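## Task

Plate W06 is poking out of slot 2 in plate hotel H1. Slide it in until it rests against the rear stop, so that it stays there without the robot supporting it. Then release it and move the arm away.

## Robot and tools

Robot: a single arm with six revolute joints and a two-finger gripper. Hotel H1 has four slots, numbered from the bottom, so slot 2 is the second one up. The target plate sticks out of that slot. Push it in until it seats against the back stop, open the fingers and pull the arm clear. The plate must stay seated with no contact from the robot.

Joint order. Every row you send and every per-joint list in a result uses this order: shoulder, elbow, wrist roll, wrist pitch, waist, wrist yaw. A row then adds the gripper opening as its 7th number. Use this order even if other text names the joints differently.

Row scale. The six joint numbers lie in [-1, 1]. Each is a fraction of a per-joint span: 1.0 means 1.32 rad for the shoulder, 1.276 for the elbow, 2.022 for wrist roll, 1.83 for wrist pitch, 1.264 for the waist and 1.686 for wrist yaw. They are offsets, not poses. The gripper number is absolute: +1 is fully open and -1 is closed. Stated joint ranges (rad): waist -2.880..2.880, shoulder 0.000..3.142, elbow 0.000..3.019, wrist pitch -1.693..1.571, wrist yaw -1.571..1.571, wrist roll -2.094..2.094. The real ends may differ by up to 0.019 rad either way.

execute_actions(actions): actions is a list of actions. Each action is a list of up to 15 rows of 7 numbers, and each row runs for one control step of 1/30 s. If an action has fewer than 15 rows, its last row is repeated until 15 steps have run. Within an action, every row's offsets are measured from the joint angles at the start of that action, not from the previous row. For the first action, the start is the last angles reported in this scene. An action is refused if it would push a joint more than 0.019 rad beyond its range end. If the first action fails that check, or any action is malformed, the whole call is rejected and nothing moves. Send an empty list to get the current state and images without moving.

move(target, speed, blocking): target is one 7-number row. Its offsets are taken from the Joint positions in the last result that showed them. All joints travel together along paths that finish at the same moment, so the hand moves on a curve. A move lasts 0.5 to 10 s and gives up short of the target after 10 s. speed is the peak rate in rad/s of the joint with the longest way to go, from 0.01 to 2, default 0.5. Paths do not slow down for obstacles. A faster move hits harder, and a target set further past a contact presses harder. With blocking=false, the result comes back after 0.5 s while the arm keeps moving. Until a result shows the move has ended, call wait (wait(0) checks on it) or stop before sending more actions or moves. The result adds a move: line giving how it ended (done, off_target, moving, held, fault), limits=held or limits=none, and the joint furthest from its target.

wait(seconds): 0 to 10 s. The arm holds its last command and any running move continues. stop(): brakes a running move. The arm needs room to stop, more when it is fast, and the fingers keep moving. zoom_image(camera, region): camera is one of cam_head_left, cam_head_right, cam_high, cam_low (672x504) or cam_wrist (616x616). region is [x0, y0, x1, y1] in pixels from the top-left corner, at most 504x504. finished_scene(scene): give the current scene number. This ends the scene for good, so only call it once the plate is seated and the arm is clear.

Scene frame: the origin is on the table directly under the arm base, +z is up, and +y is to the left when facing +x. The base may sit at a tilt.

Reading results. Joint positions (rad) and Joint velocities (rad/s) follow the joint order above, then the finger gap in metres (0.094 is fully open). Joint targets shows what the joints are currently driven toward. grip_measured is the opening on the command scale and may be off by about 1 mm. Step readings list joint angles at some control steps, and HELD marks a step that was limited. "joint sent to its limit" means a joint was stopped at its end; if that line is missing, the joint is not necessarily free to go further. "joint command not followed" means the clearance check changed targets; mounting blocks and posts count as part of the arm. Joint torques carry an offset, a scale factor and noise, so read them as rough hints of contact. MOTOR HOT appears from 85 °C. At 100 °C an OVER-TEMPERATURE FAULT drops the arm. Any FAULT stops motion.

Motion limits. Each joint target may lead its measured angle by at most 0.264 rad (waist), 0.32 (shoulder), 0.276 (elbow), 0.33 (wrist pitch), 0.186 (wrist yaw) or 0.522 (wrist roll). Targets that would move the hand more than 70 mm in one step are scaled back. Large moves therefore take several actions, and a move left unfinished must be sent again. Very small commands of a few mm may not move the hand at all. With zero offsets the arm may sag, so aim back at the angles you want and push further if a joint still falls short.

Gripping: to hold something, command an opening about 0.03 below grip_measured, or less for a lighter hold. Pads give roughly 50-62 N, less on very thin parts.

Avoid: knocking anything off the table (this ends the scene), slamming into things, pushing very hard, and holding loads long enough to overheat the motors. Brief outside tugs on parts can occur. Push the plate gently, check in the camera views that it sits at the back stop, release it, and retreat.

Each tool is called after "Call:" as name([rows], argument=value, ...), one row to a line, values as JSON.

## Session

I'll start by looking at the current state of the scene.

Call:
execute_actions(actions=[])

Scene clock: 0.00 s.
grip_measured=+1.000
Joint names: [shoulder, elbow, wrist roll, wrist pitch, waist, wrist yaw]
Joint positions: [ 0.821  0.633 -1.153 -0.288  0.165 -0.396  0.094]
Joint velocities: [-0.005  0.007 -0.066  0.002 -0.005  0.022  0.   ]
Joint torques (N m, as the arm reports them, + toward a larger angle): no reading
Motor temperatures (°C, as the motors report them): [25 24 23 21 23 21]
Joint targets: [0.822 0.658 -1.153 -0.284 0.165 -0.396]

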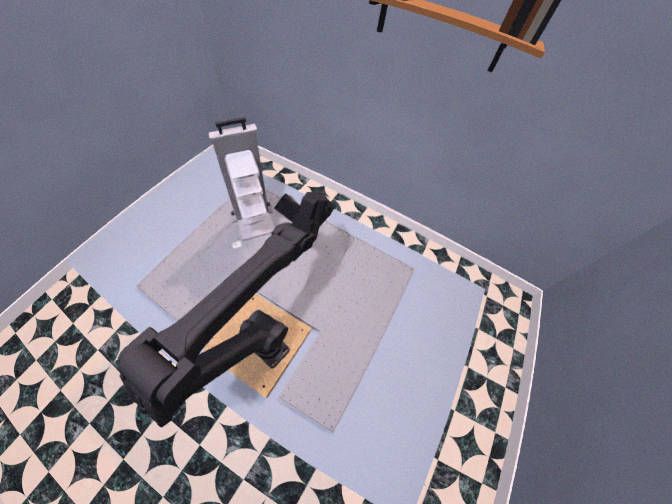

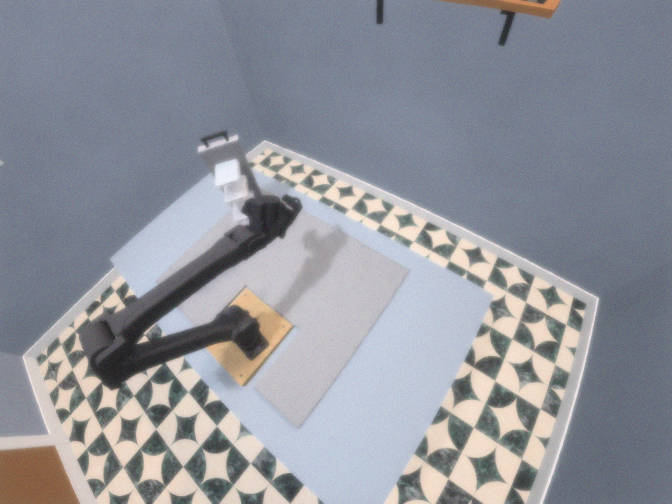

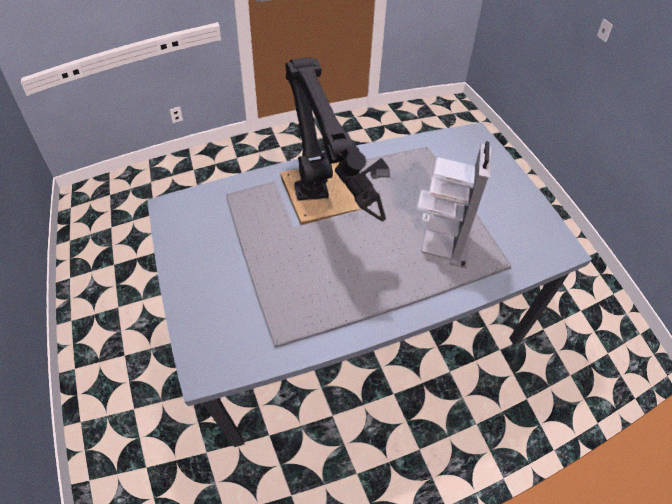

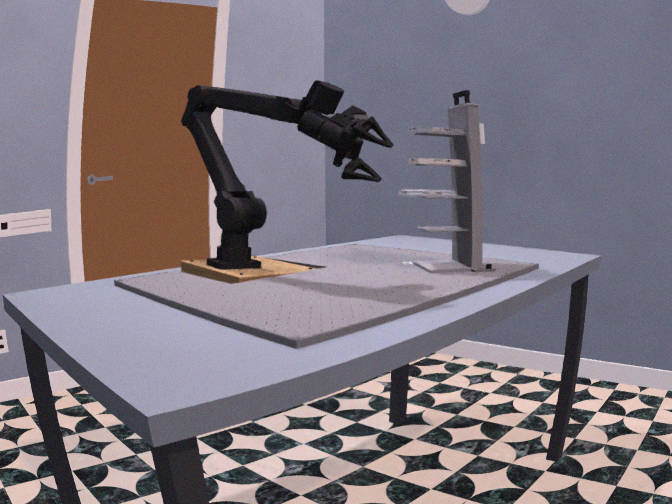

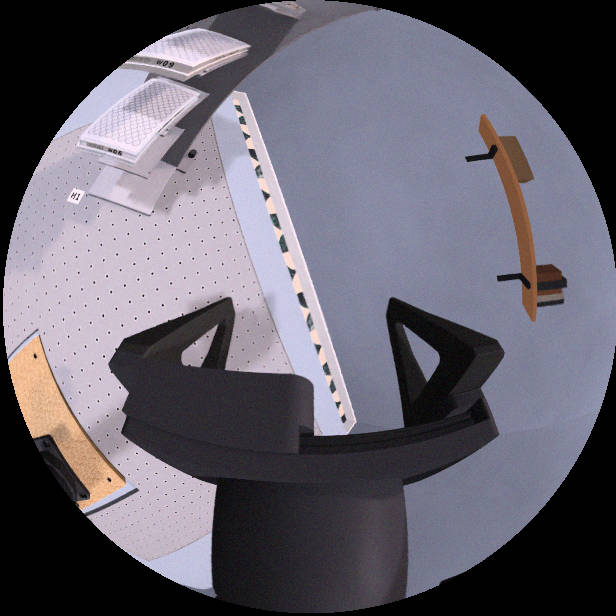

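Call:
zoom_image(camera="cam_low", region=[160, 60, 520, 300])

Call:
zoom_image(camera="cam_high", region=[260, 40, 540, 290])

Call:
zoom_image(camera="cam_wrist", region=[40, 0, 340, 240])

Call:
zoom_image(camera="cam_head_left", region=[180, 100, 360, 270])

Region (160, 60, 520, 300) of cam_low's 672x504 image, scaled by 1.400, with more detail than that image has.

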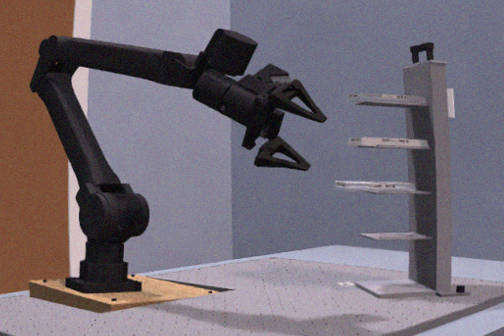

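Region (260, 40, 540, 290) of cam_high's 672x504 image, scaled by 1.800, with more detail than that image has; it fills the top 450 rows of this view, and the rest is white.

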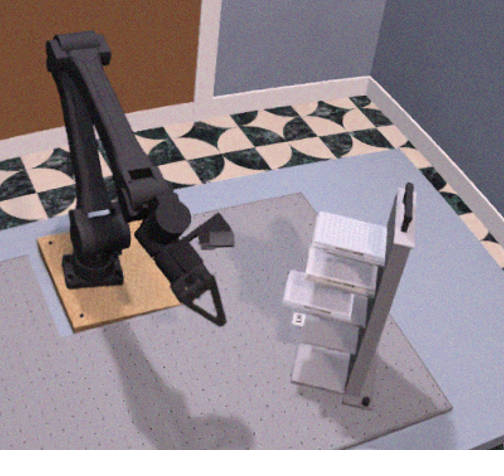

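Region (40, 0, 340, 240) of cam_wrist's 616x616 image, scaled by 1.680, with more detail than that image has; it fills the top 403 rows of this view, and the rest is white.

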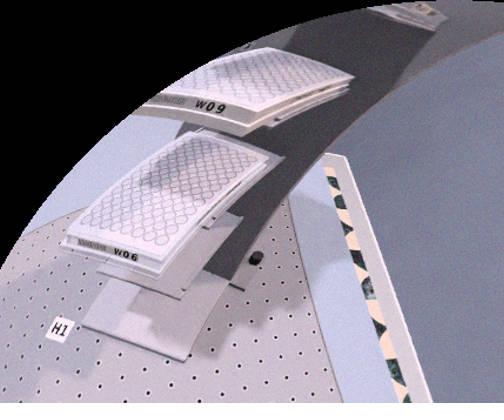

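Region (180, 100, 360, 270) of cam_head_left's 672x504 image, scaled by 2.800, with more detail than that image has.

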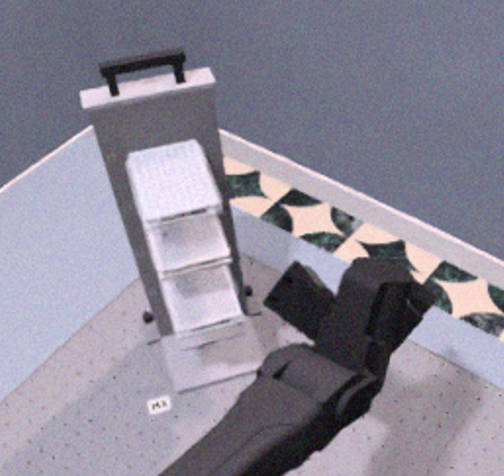

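Call:
zoom_image(camera="cam_high", region=[220, 140, 400, 290])

Call:
zoom_image(camera="cam_high", region=[390, 130, 520, 280])

Call:
zoom_image(camera="cam_low", region=[380, 80, 520, 290])

Region (220, 140, 400, 290) of cam_high's 672x504 image, scaled by 2.800, with more detail than that image has.

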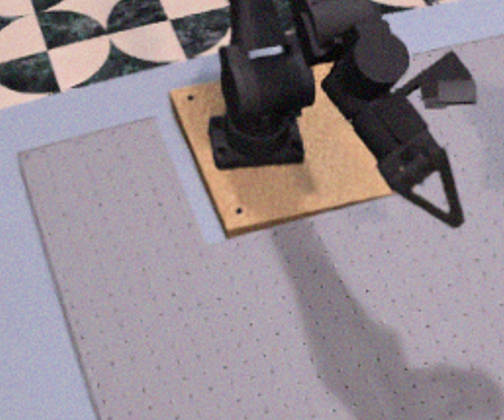

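Region (390, 130, 520, 280) of cam_high's 672x504 image, scaled by 3.360, with more detail than that image has; it fills the left 437 columns of this view, and the rest is white.

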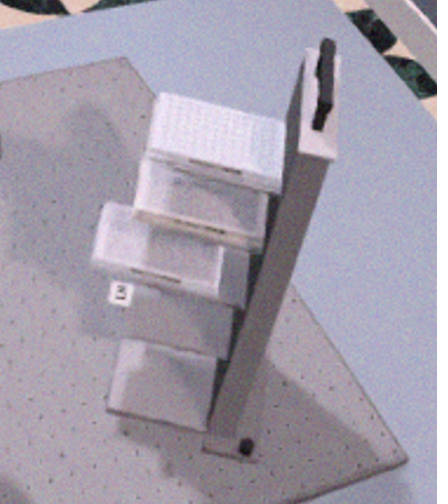

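Region (380, 80, 520, 290) of cam_low's 672x504 image, scaled by 2.400, with more detail than that image has.

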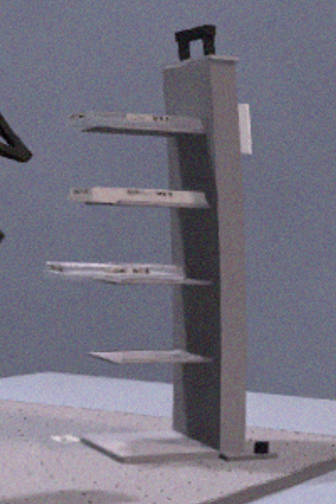

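Call:
zoom_image(camera="cam_low", region=[170, 170, 340, 300])

Call:
zoom_image(camera="cam_low", region=[170, 70, 410, 200])

Call:
zoom_image(camera="cam_head_left", region=[130, 200, 430, 440])

Region (170, 170, 340, 300) of cam_low's 672x504 image, scaled by 2.965, with more detail than that image has; it fills the top 385 rows of this view, and the rest is white.

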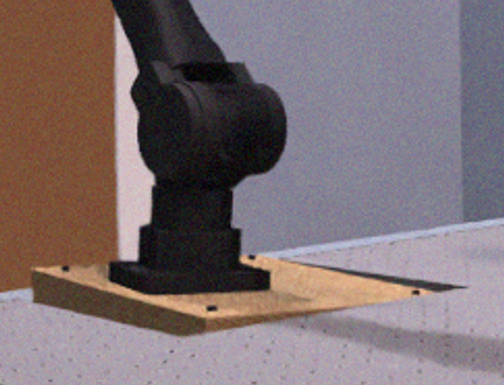

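Region (170, 70, 410, 200) of cam_low's 672x504 image, scaled by 2.100, with more detail than that image has; it fills the top 273 rows of this view, and the rest is white.

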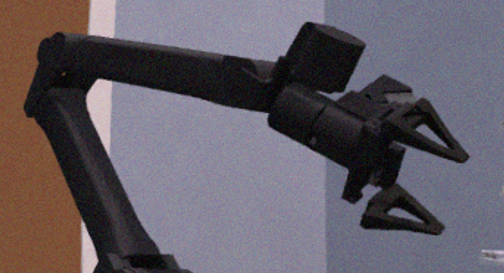

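Region (130, 200, 430, 440) of cam_head_left's 672x504 image, scaled by 1.680, with more detail than that image has; it fills the top 403 rows of this view, and the rest is white.

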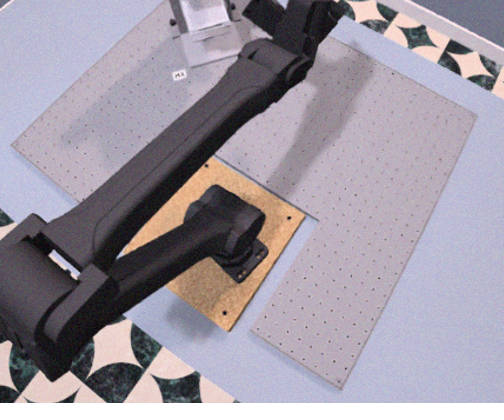

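Call:
zoom_image(camera="cam_head_left", region=[270, 250, 420, 440])

Call:
zoom_image(camera="cam_head_left", region=[130, 190, 290, 330])

Region (270, 250, 420, 440) of cam_head_left's 672x504 image, scaled by 2.653, with more detail than that image has; it fills the left 398 columns of this view, and the rest is white.

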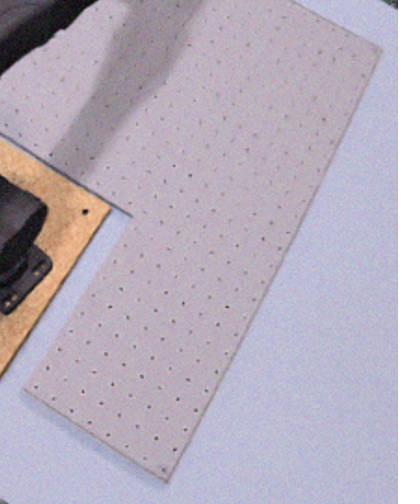

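Region (130, 190, 290, 330) of cam_head_left's 672x504 image, scaled by 3.150, with more detail than that image has; it fills the top 441 rows of this view, and the rest is white.

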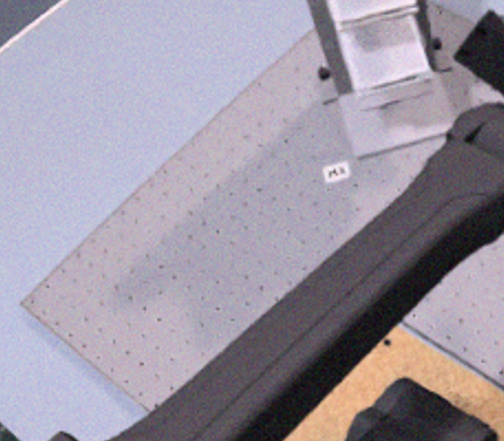

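Call:
zoom_image(camera="cam_high", region=[210, 130, 530, 360])

Call:
zoom_image(camera="cam_high", region=[270, 150, 370, 235])

Region (210, 130, 530, 360) of cam_high's 672x504 image, scaled by 1.575, with more detail than that image has; it fills the top 362 rows of this view, and the rest is white.

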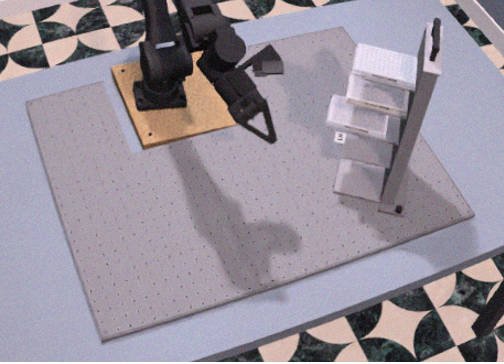

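Region (270, 150, 370, 235) of cam_high's 672x504 image, scaled by 5.040, with more detail than that image has; it fills the top 428 rows of this view, and the rest is white.

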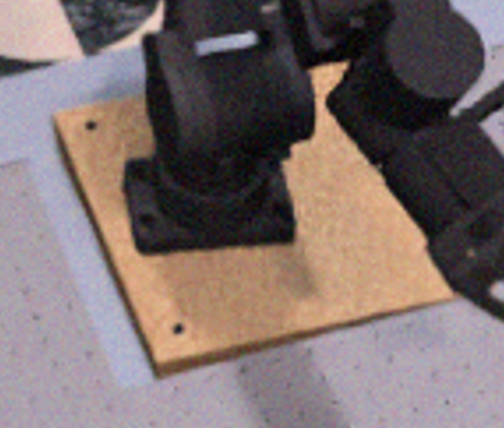

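Call:
zoom_image(camera="cam_low", region=[100, 220, 350, 360])

Call:
zoom_image(camera="cam_low", region=[300, 220, 610, 300])

Region (100, 220, 350, 360) of cam_low's 672x504 image, scaled by 2.016, with more detail than that image has; it fills the top 282 rows of this view, and the rest is white.

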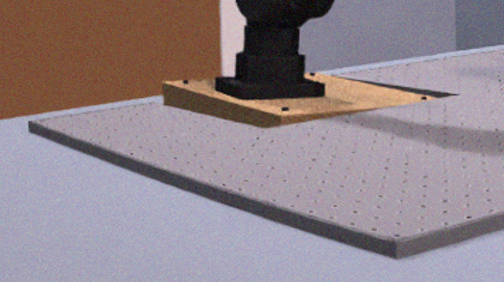

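Region (300, 220, 610, 300) of cam_low's 672x504 image, scaled by 1.626, with more detail than that image has; it fills the top 130 rows of this view, and the rest is white.

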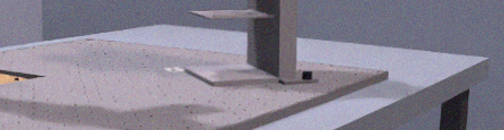

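Call:
zoom_image(camera="cam_low", region=[300, 225, 420, 285])

Call:
zoom_image(camera="cam_low", region=[395, 170, 495, 280])

Region (300, 225, 420, 285) of cam_low's 672x504 image, scaled by 4.200, with more detail than that image has.

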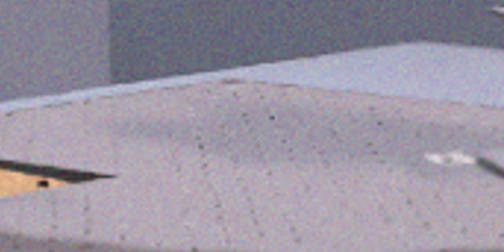

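Region (395, 170, 495, 280) of cam_low's 672x504 image, scaled by 4.582, with more detail than that image has; it fills the left 458 columns of this view, and the rest is white.

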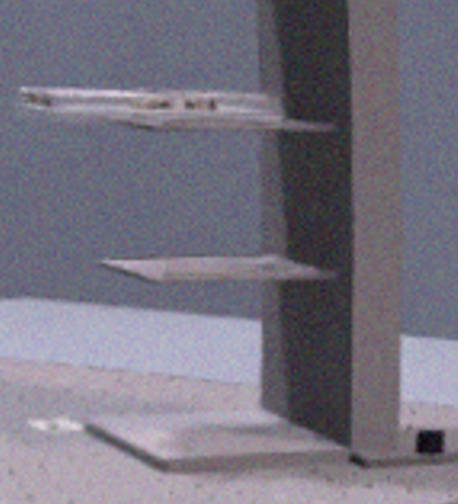

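Call:
move(target=[-0.016, -0.339, 0.570, 0.458, 0.423, 0.0, 0.0], speed=0.9)

Scene clock: 122.20 s.
grip_measured=+0.002
Joint names: [shoulder, elbow, wrist roll, wrist pitch, waist, wrist yaw]
Joint positions: [ 0.81   0.208 -0.009  0.522  0.693 -0.396  0.047]
Joint velocities: [-0.015 -0.007  0.037 -0.012 -0.015  0.066 -0.   ]
Joint torques (N m, as the arm reports them, + toward a larger angle): [-3.22  9.35  0.19  3.11  2.57  0.17]
Motor temperatures (°C, as the motors report them): [25 33 23 22 23 21]
Joint targets: [0.800 0.200 -0.000 0.550 0.700 -0.396]
move: off_target; limits=none; farthest joint: the wrist pitch, 0.028 radians from its target (0.838 radians at the start)

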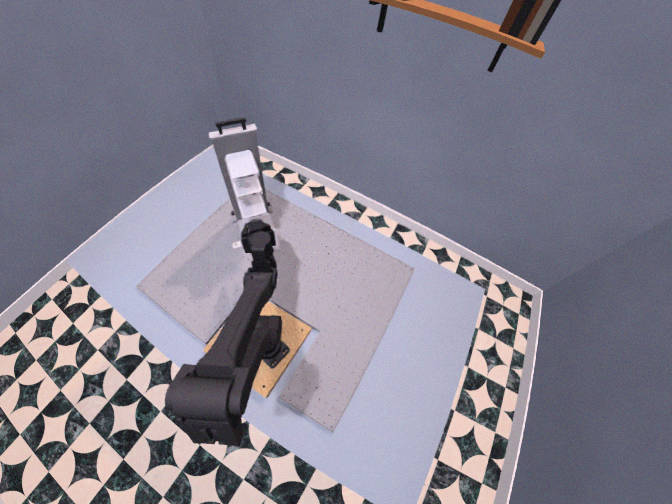

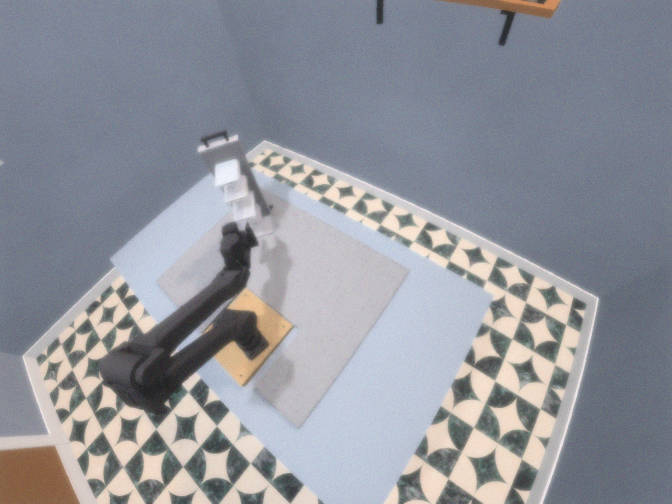

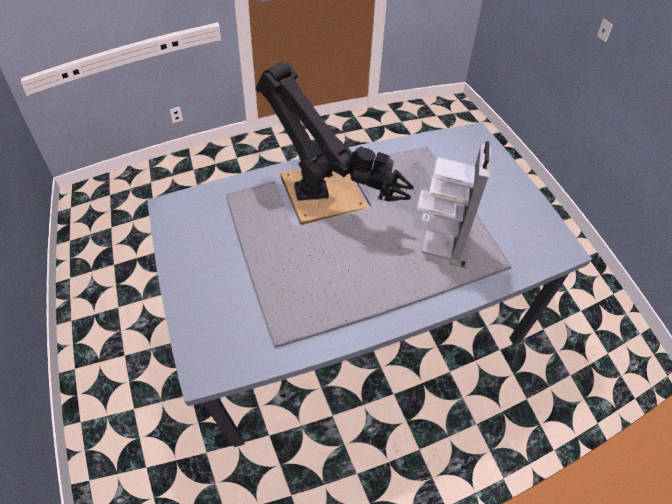

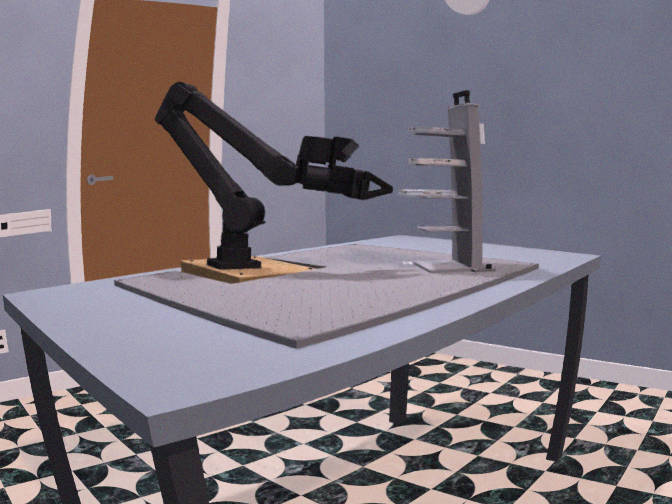

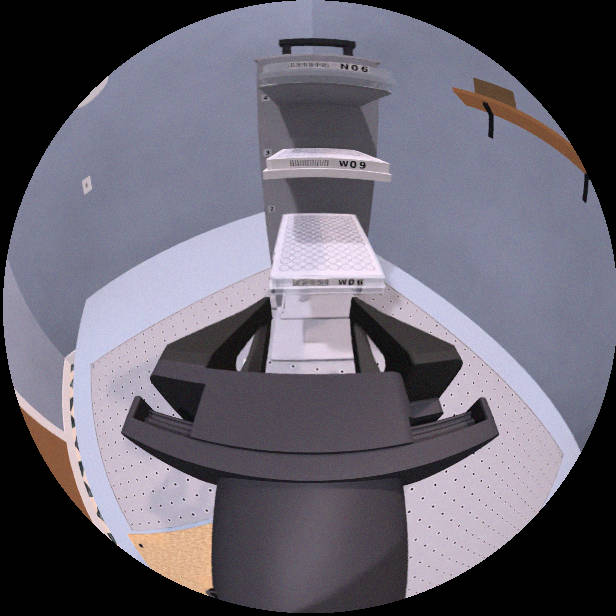

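Call:
zoom_image(camera="cam_low", region=[280, 120, 490, 250])

Call:
zoom_image(camera="cam_wrist", region=[220, 130, 420, 380])

Call:
zoom_image(camera="cam_high", region=[340, 130, 500, 270])

Call:
zoom_image(camera="cam_low", region=[140, 70, 410, 280])

Region (280, 120, 490, 250) of cam_low's 672x504 image, scaled by 2.400, with more detail than that image has; it fills the top 312 rows of this view, and the rest is white.

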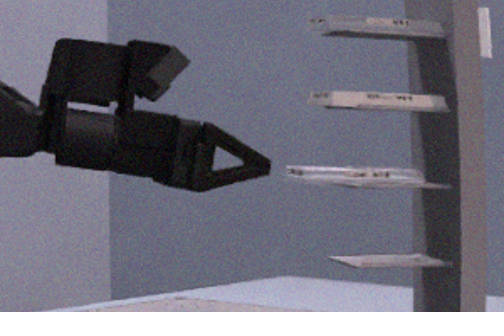

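Region (220, 130, 420, 380) of cam_wrist's 616x616 image, scaled by 2.016, with more detail than that image has; it fills the left 403 columns of this view, and the rest is white.

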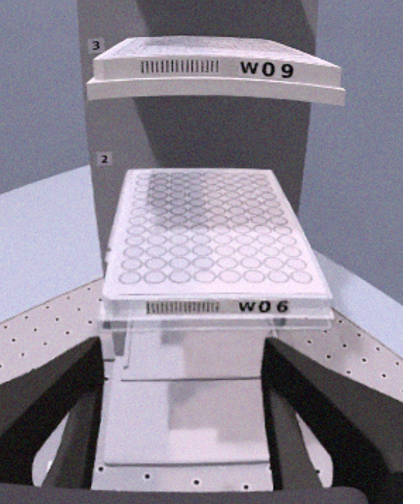

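Region (340, 130, 500, 270) of cam_high's 672x504 image, scaled by 3.150, with more detail than that image has; it fills the top 441 rows of this view, and the rest is white.

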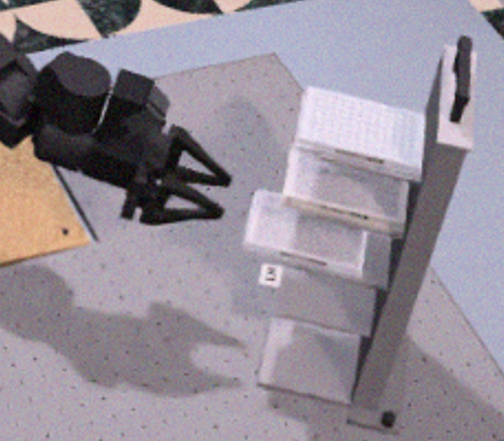

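Region (140, 70, 410, 280) of cam_low's 672x504 image, scaled by 1.867, with more detail than that image has.

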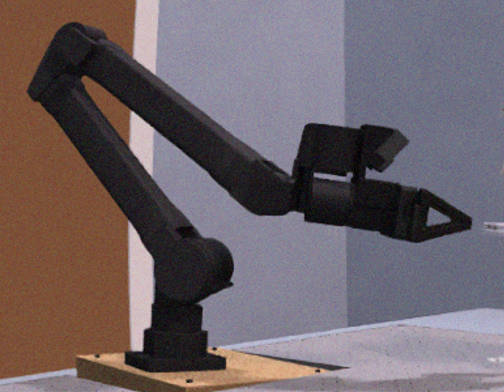

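Call:
zoom_image(camera="cam_low", region=[360, 150, 480, 210])

Region (360, 150, 480, 210) of cam_low's 672x504 image, scaled by 4.200, with more detail than that image has.

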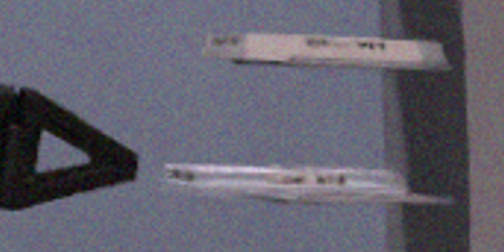

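Call:
move(target=[0.155, 0.066, 0.004, 0.092, 0.011, 0.004, 0.0], speed=0.3)

Scene clock: 233.60 s.
grip_measured=+0.002
Joint names: [shoulder, elbow, wrist roll, wrist pitch, waist, wrist yaw]
Joint positions: [ 1.009  0.249 -0.009  0.662  0.696 -0.391  0.047]
Joint velocities: [ 0.005 -0.007 -0.037 -0.012 -0.005 -0.007 -0.   ]
Joint torques (N m, as the arm reports them, + toward a larger angle): [-3.14 13.44  0.18  3.11  2.83  0.26]
Motor temperatures (°C, as the motors report them): [25 31 23 22 23 21]
Joint targets: [1.015 0.292 -0.001 0.690 0.707 -0.389]
move: off_target; limits=none; farthest joint: the elbow, 0.043 radians from its target (0.085 radians at the start)

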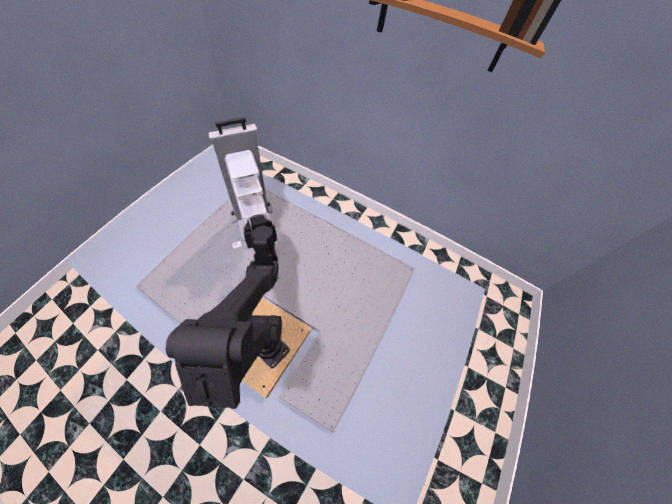

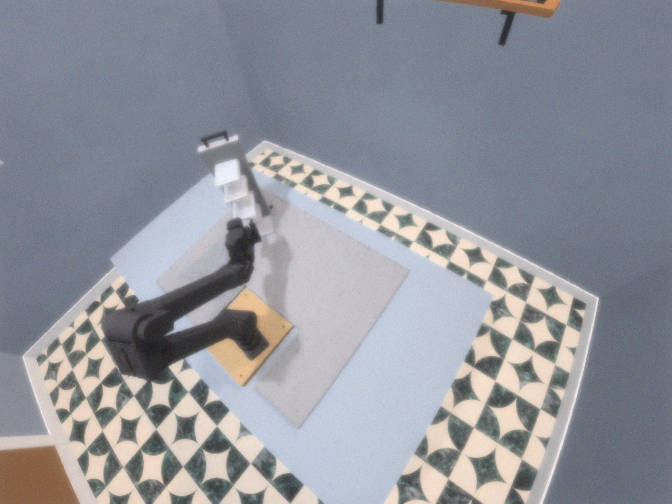

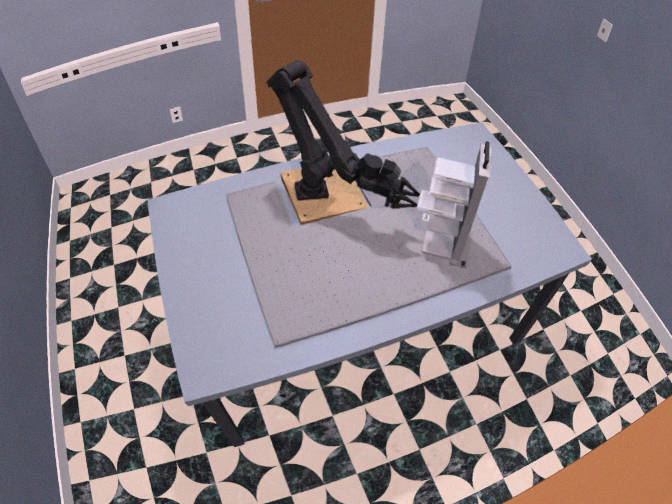

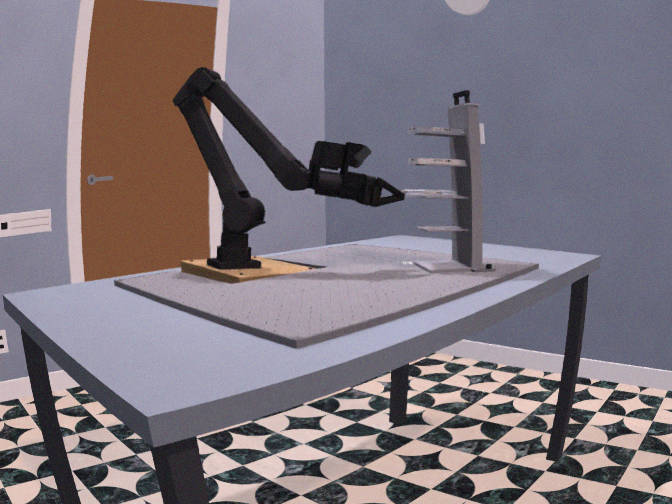

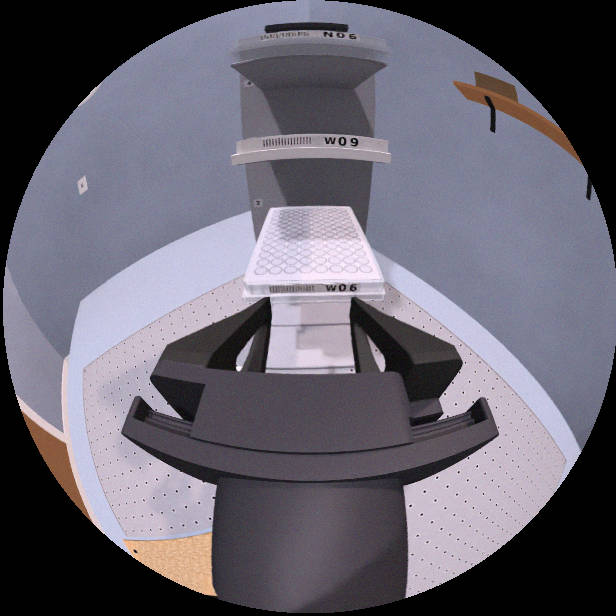

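Call:
zoom_image(camera="cam_low", region=[360, 150, 480, 210])

Call:
zoom_image(camera="cam_wrist", region=[220, 130, 420, 380])

Call:
zoom_image(camera="cam_high", region=[370, 150, 490, 250])

Region (360, 150, 480, 210) of cam_low's 672x504 image, scaled by 4.200, with more detail than that image has.

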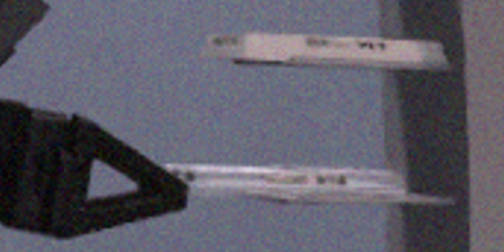

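Region (220, 130, 420, 380) of cam_wrist's 616x616 image, scaled by 2.016, with more detail than that image has; it fills the left 403 columns of this view, and the rest is white.

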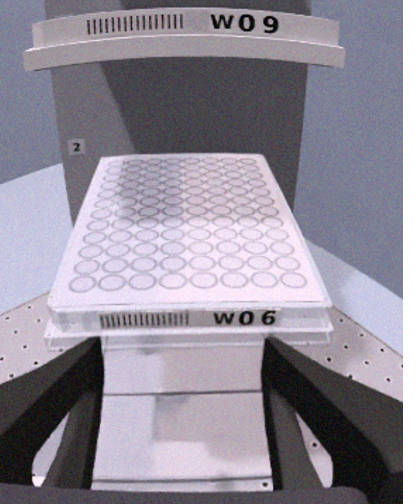

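Region (370, 150, 490, 250) of cam_high's 672x504 image, scaled by 4.200, with more detail than that image has.

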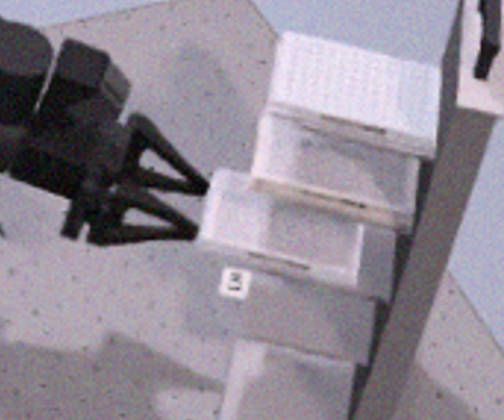

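Call:
execute_actions([
  [[0.0045,0.0337,0.004,0.0172,0.0087,0.0012,0.0],[0.0045,0.0337,0.004,0.0191,0.0087,0.0012,0.0],[0.0045,0.0337,0.004,0.021,0.0087,0.0012,0.0],[0.0045,0.0337,0.004,0.023,0.0087,0.0012,0.0],[0.0045,0.0337,0.004,0.025,0.0087,0.0012,0.0],[0.0045,0.0337,0.004,0.027,0.0087,0.0012,0.0],[0.0045,0.0337,0.004,0.029,0.0087,0.0012,0.0],[0.0045,0.0337,0.004,0.031,0.0087,0.0012,0.0],[0.0045,0.0337,0.004,0.033,0.0087,0.0012,0.0],[0.0045,0.0337,0.004,0.0344,0.0087,0.0012,0.0]],
])

Call:
zoom_image(camera="cam_low", region=[360, 150, 480, 210])

Call:
zoom_image(camera="cam_wrist", region=[220, 130, 420, 380])

Scene clock: 300.23 s.
grip_measured=+0.002
Joint names: [shoulder, elbow, wrist roll, wrist pitch, waist, wrist yaw]
Joint positions: [ 1.009  0.249 -0.009  0.696  0.696 -0.391  0.047]
Joint velocities: [-0.005 -0.007 -0.022  0.017 -0.005  0.007  0.   ]
Joint torques (N m, as the arm reports them, + toward a larger angle): [-3.83 13.47  0.19  3.04  2.82  0.25]
Motor temperatures (°C, as the motors report them): [25 35 23 22 23 21]
Joint targets: [1.015 0.292 -0.001 0.725 0.707 -0.389]
Step readings (joint positions):
0: [1.009 0.249 -0.009 0.662 0.696 -0.391]
1: [1.009 0.249 -0.009 0.662 0.696 -0.391]
2: [1.009 0.249 -0.009 0.664 0.696 -0.391]
4: [1.009 0.249 -0.009 0.669 0.696 -0.391]
8: [1.009 0.249 -0.009 0.683 0.696 -0.391]
15: Joint positions above

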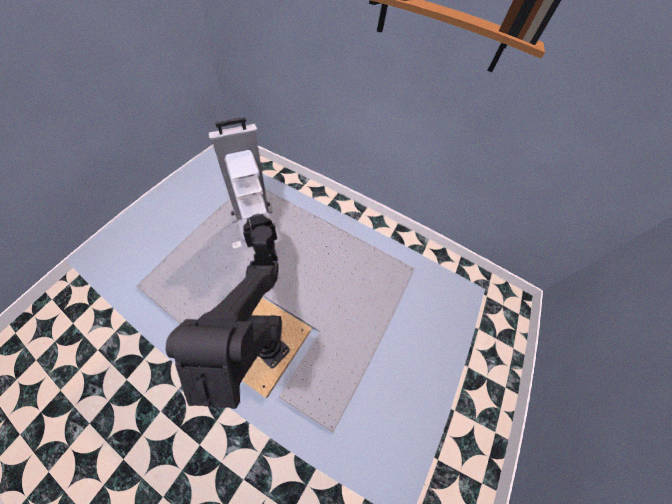

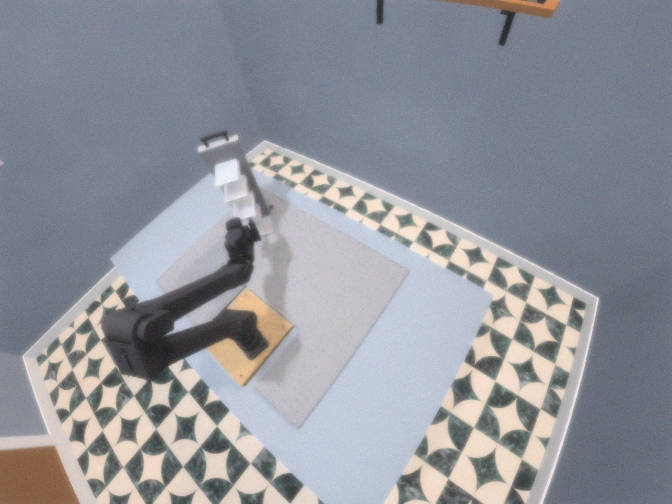

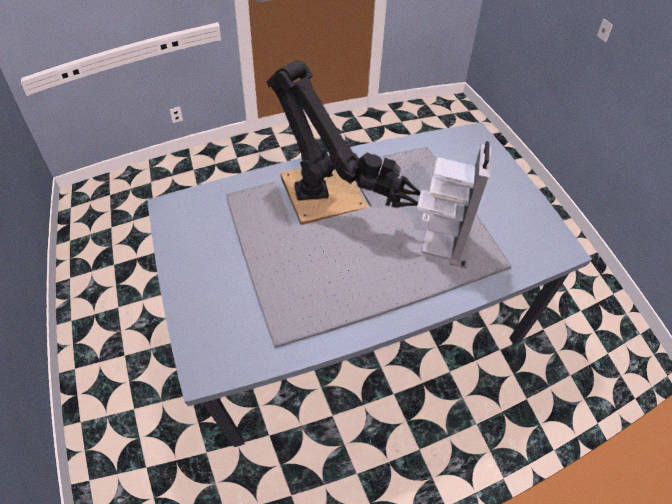

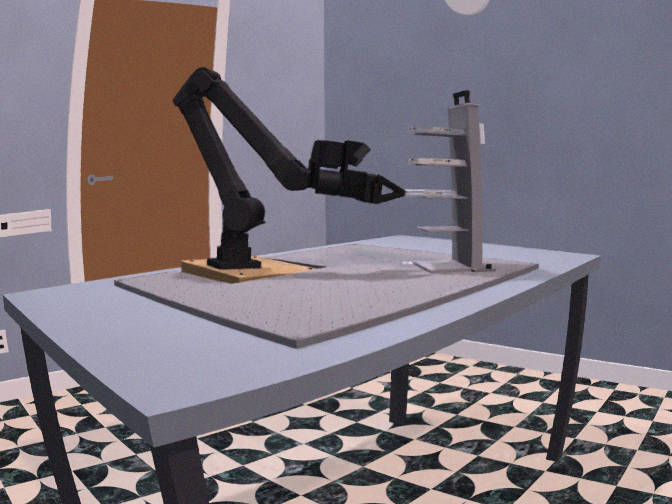

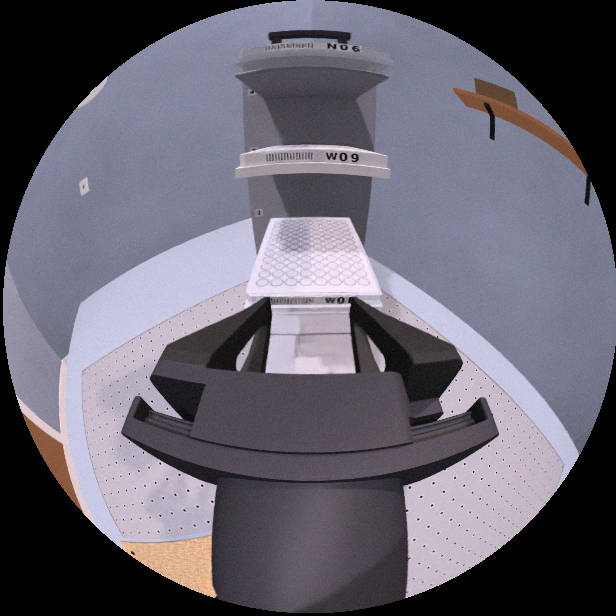

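Region (360, 150, 480, 210) of cam_low's 672x504 image, scaled by 4.200, with more detail than that image has.

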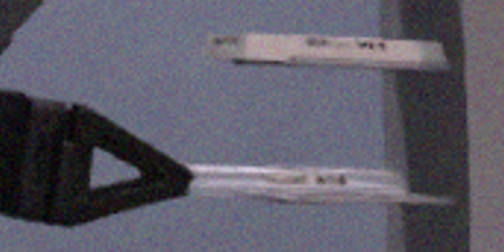

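Region (220, 130, 420, 380) of cam_wrist's 616x616 image, scaled by 2.016, with more detail than that image has; it fills the left 403 columns of this view, and the rest is white.

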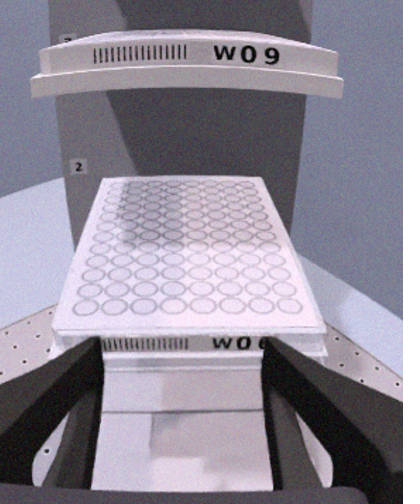

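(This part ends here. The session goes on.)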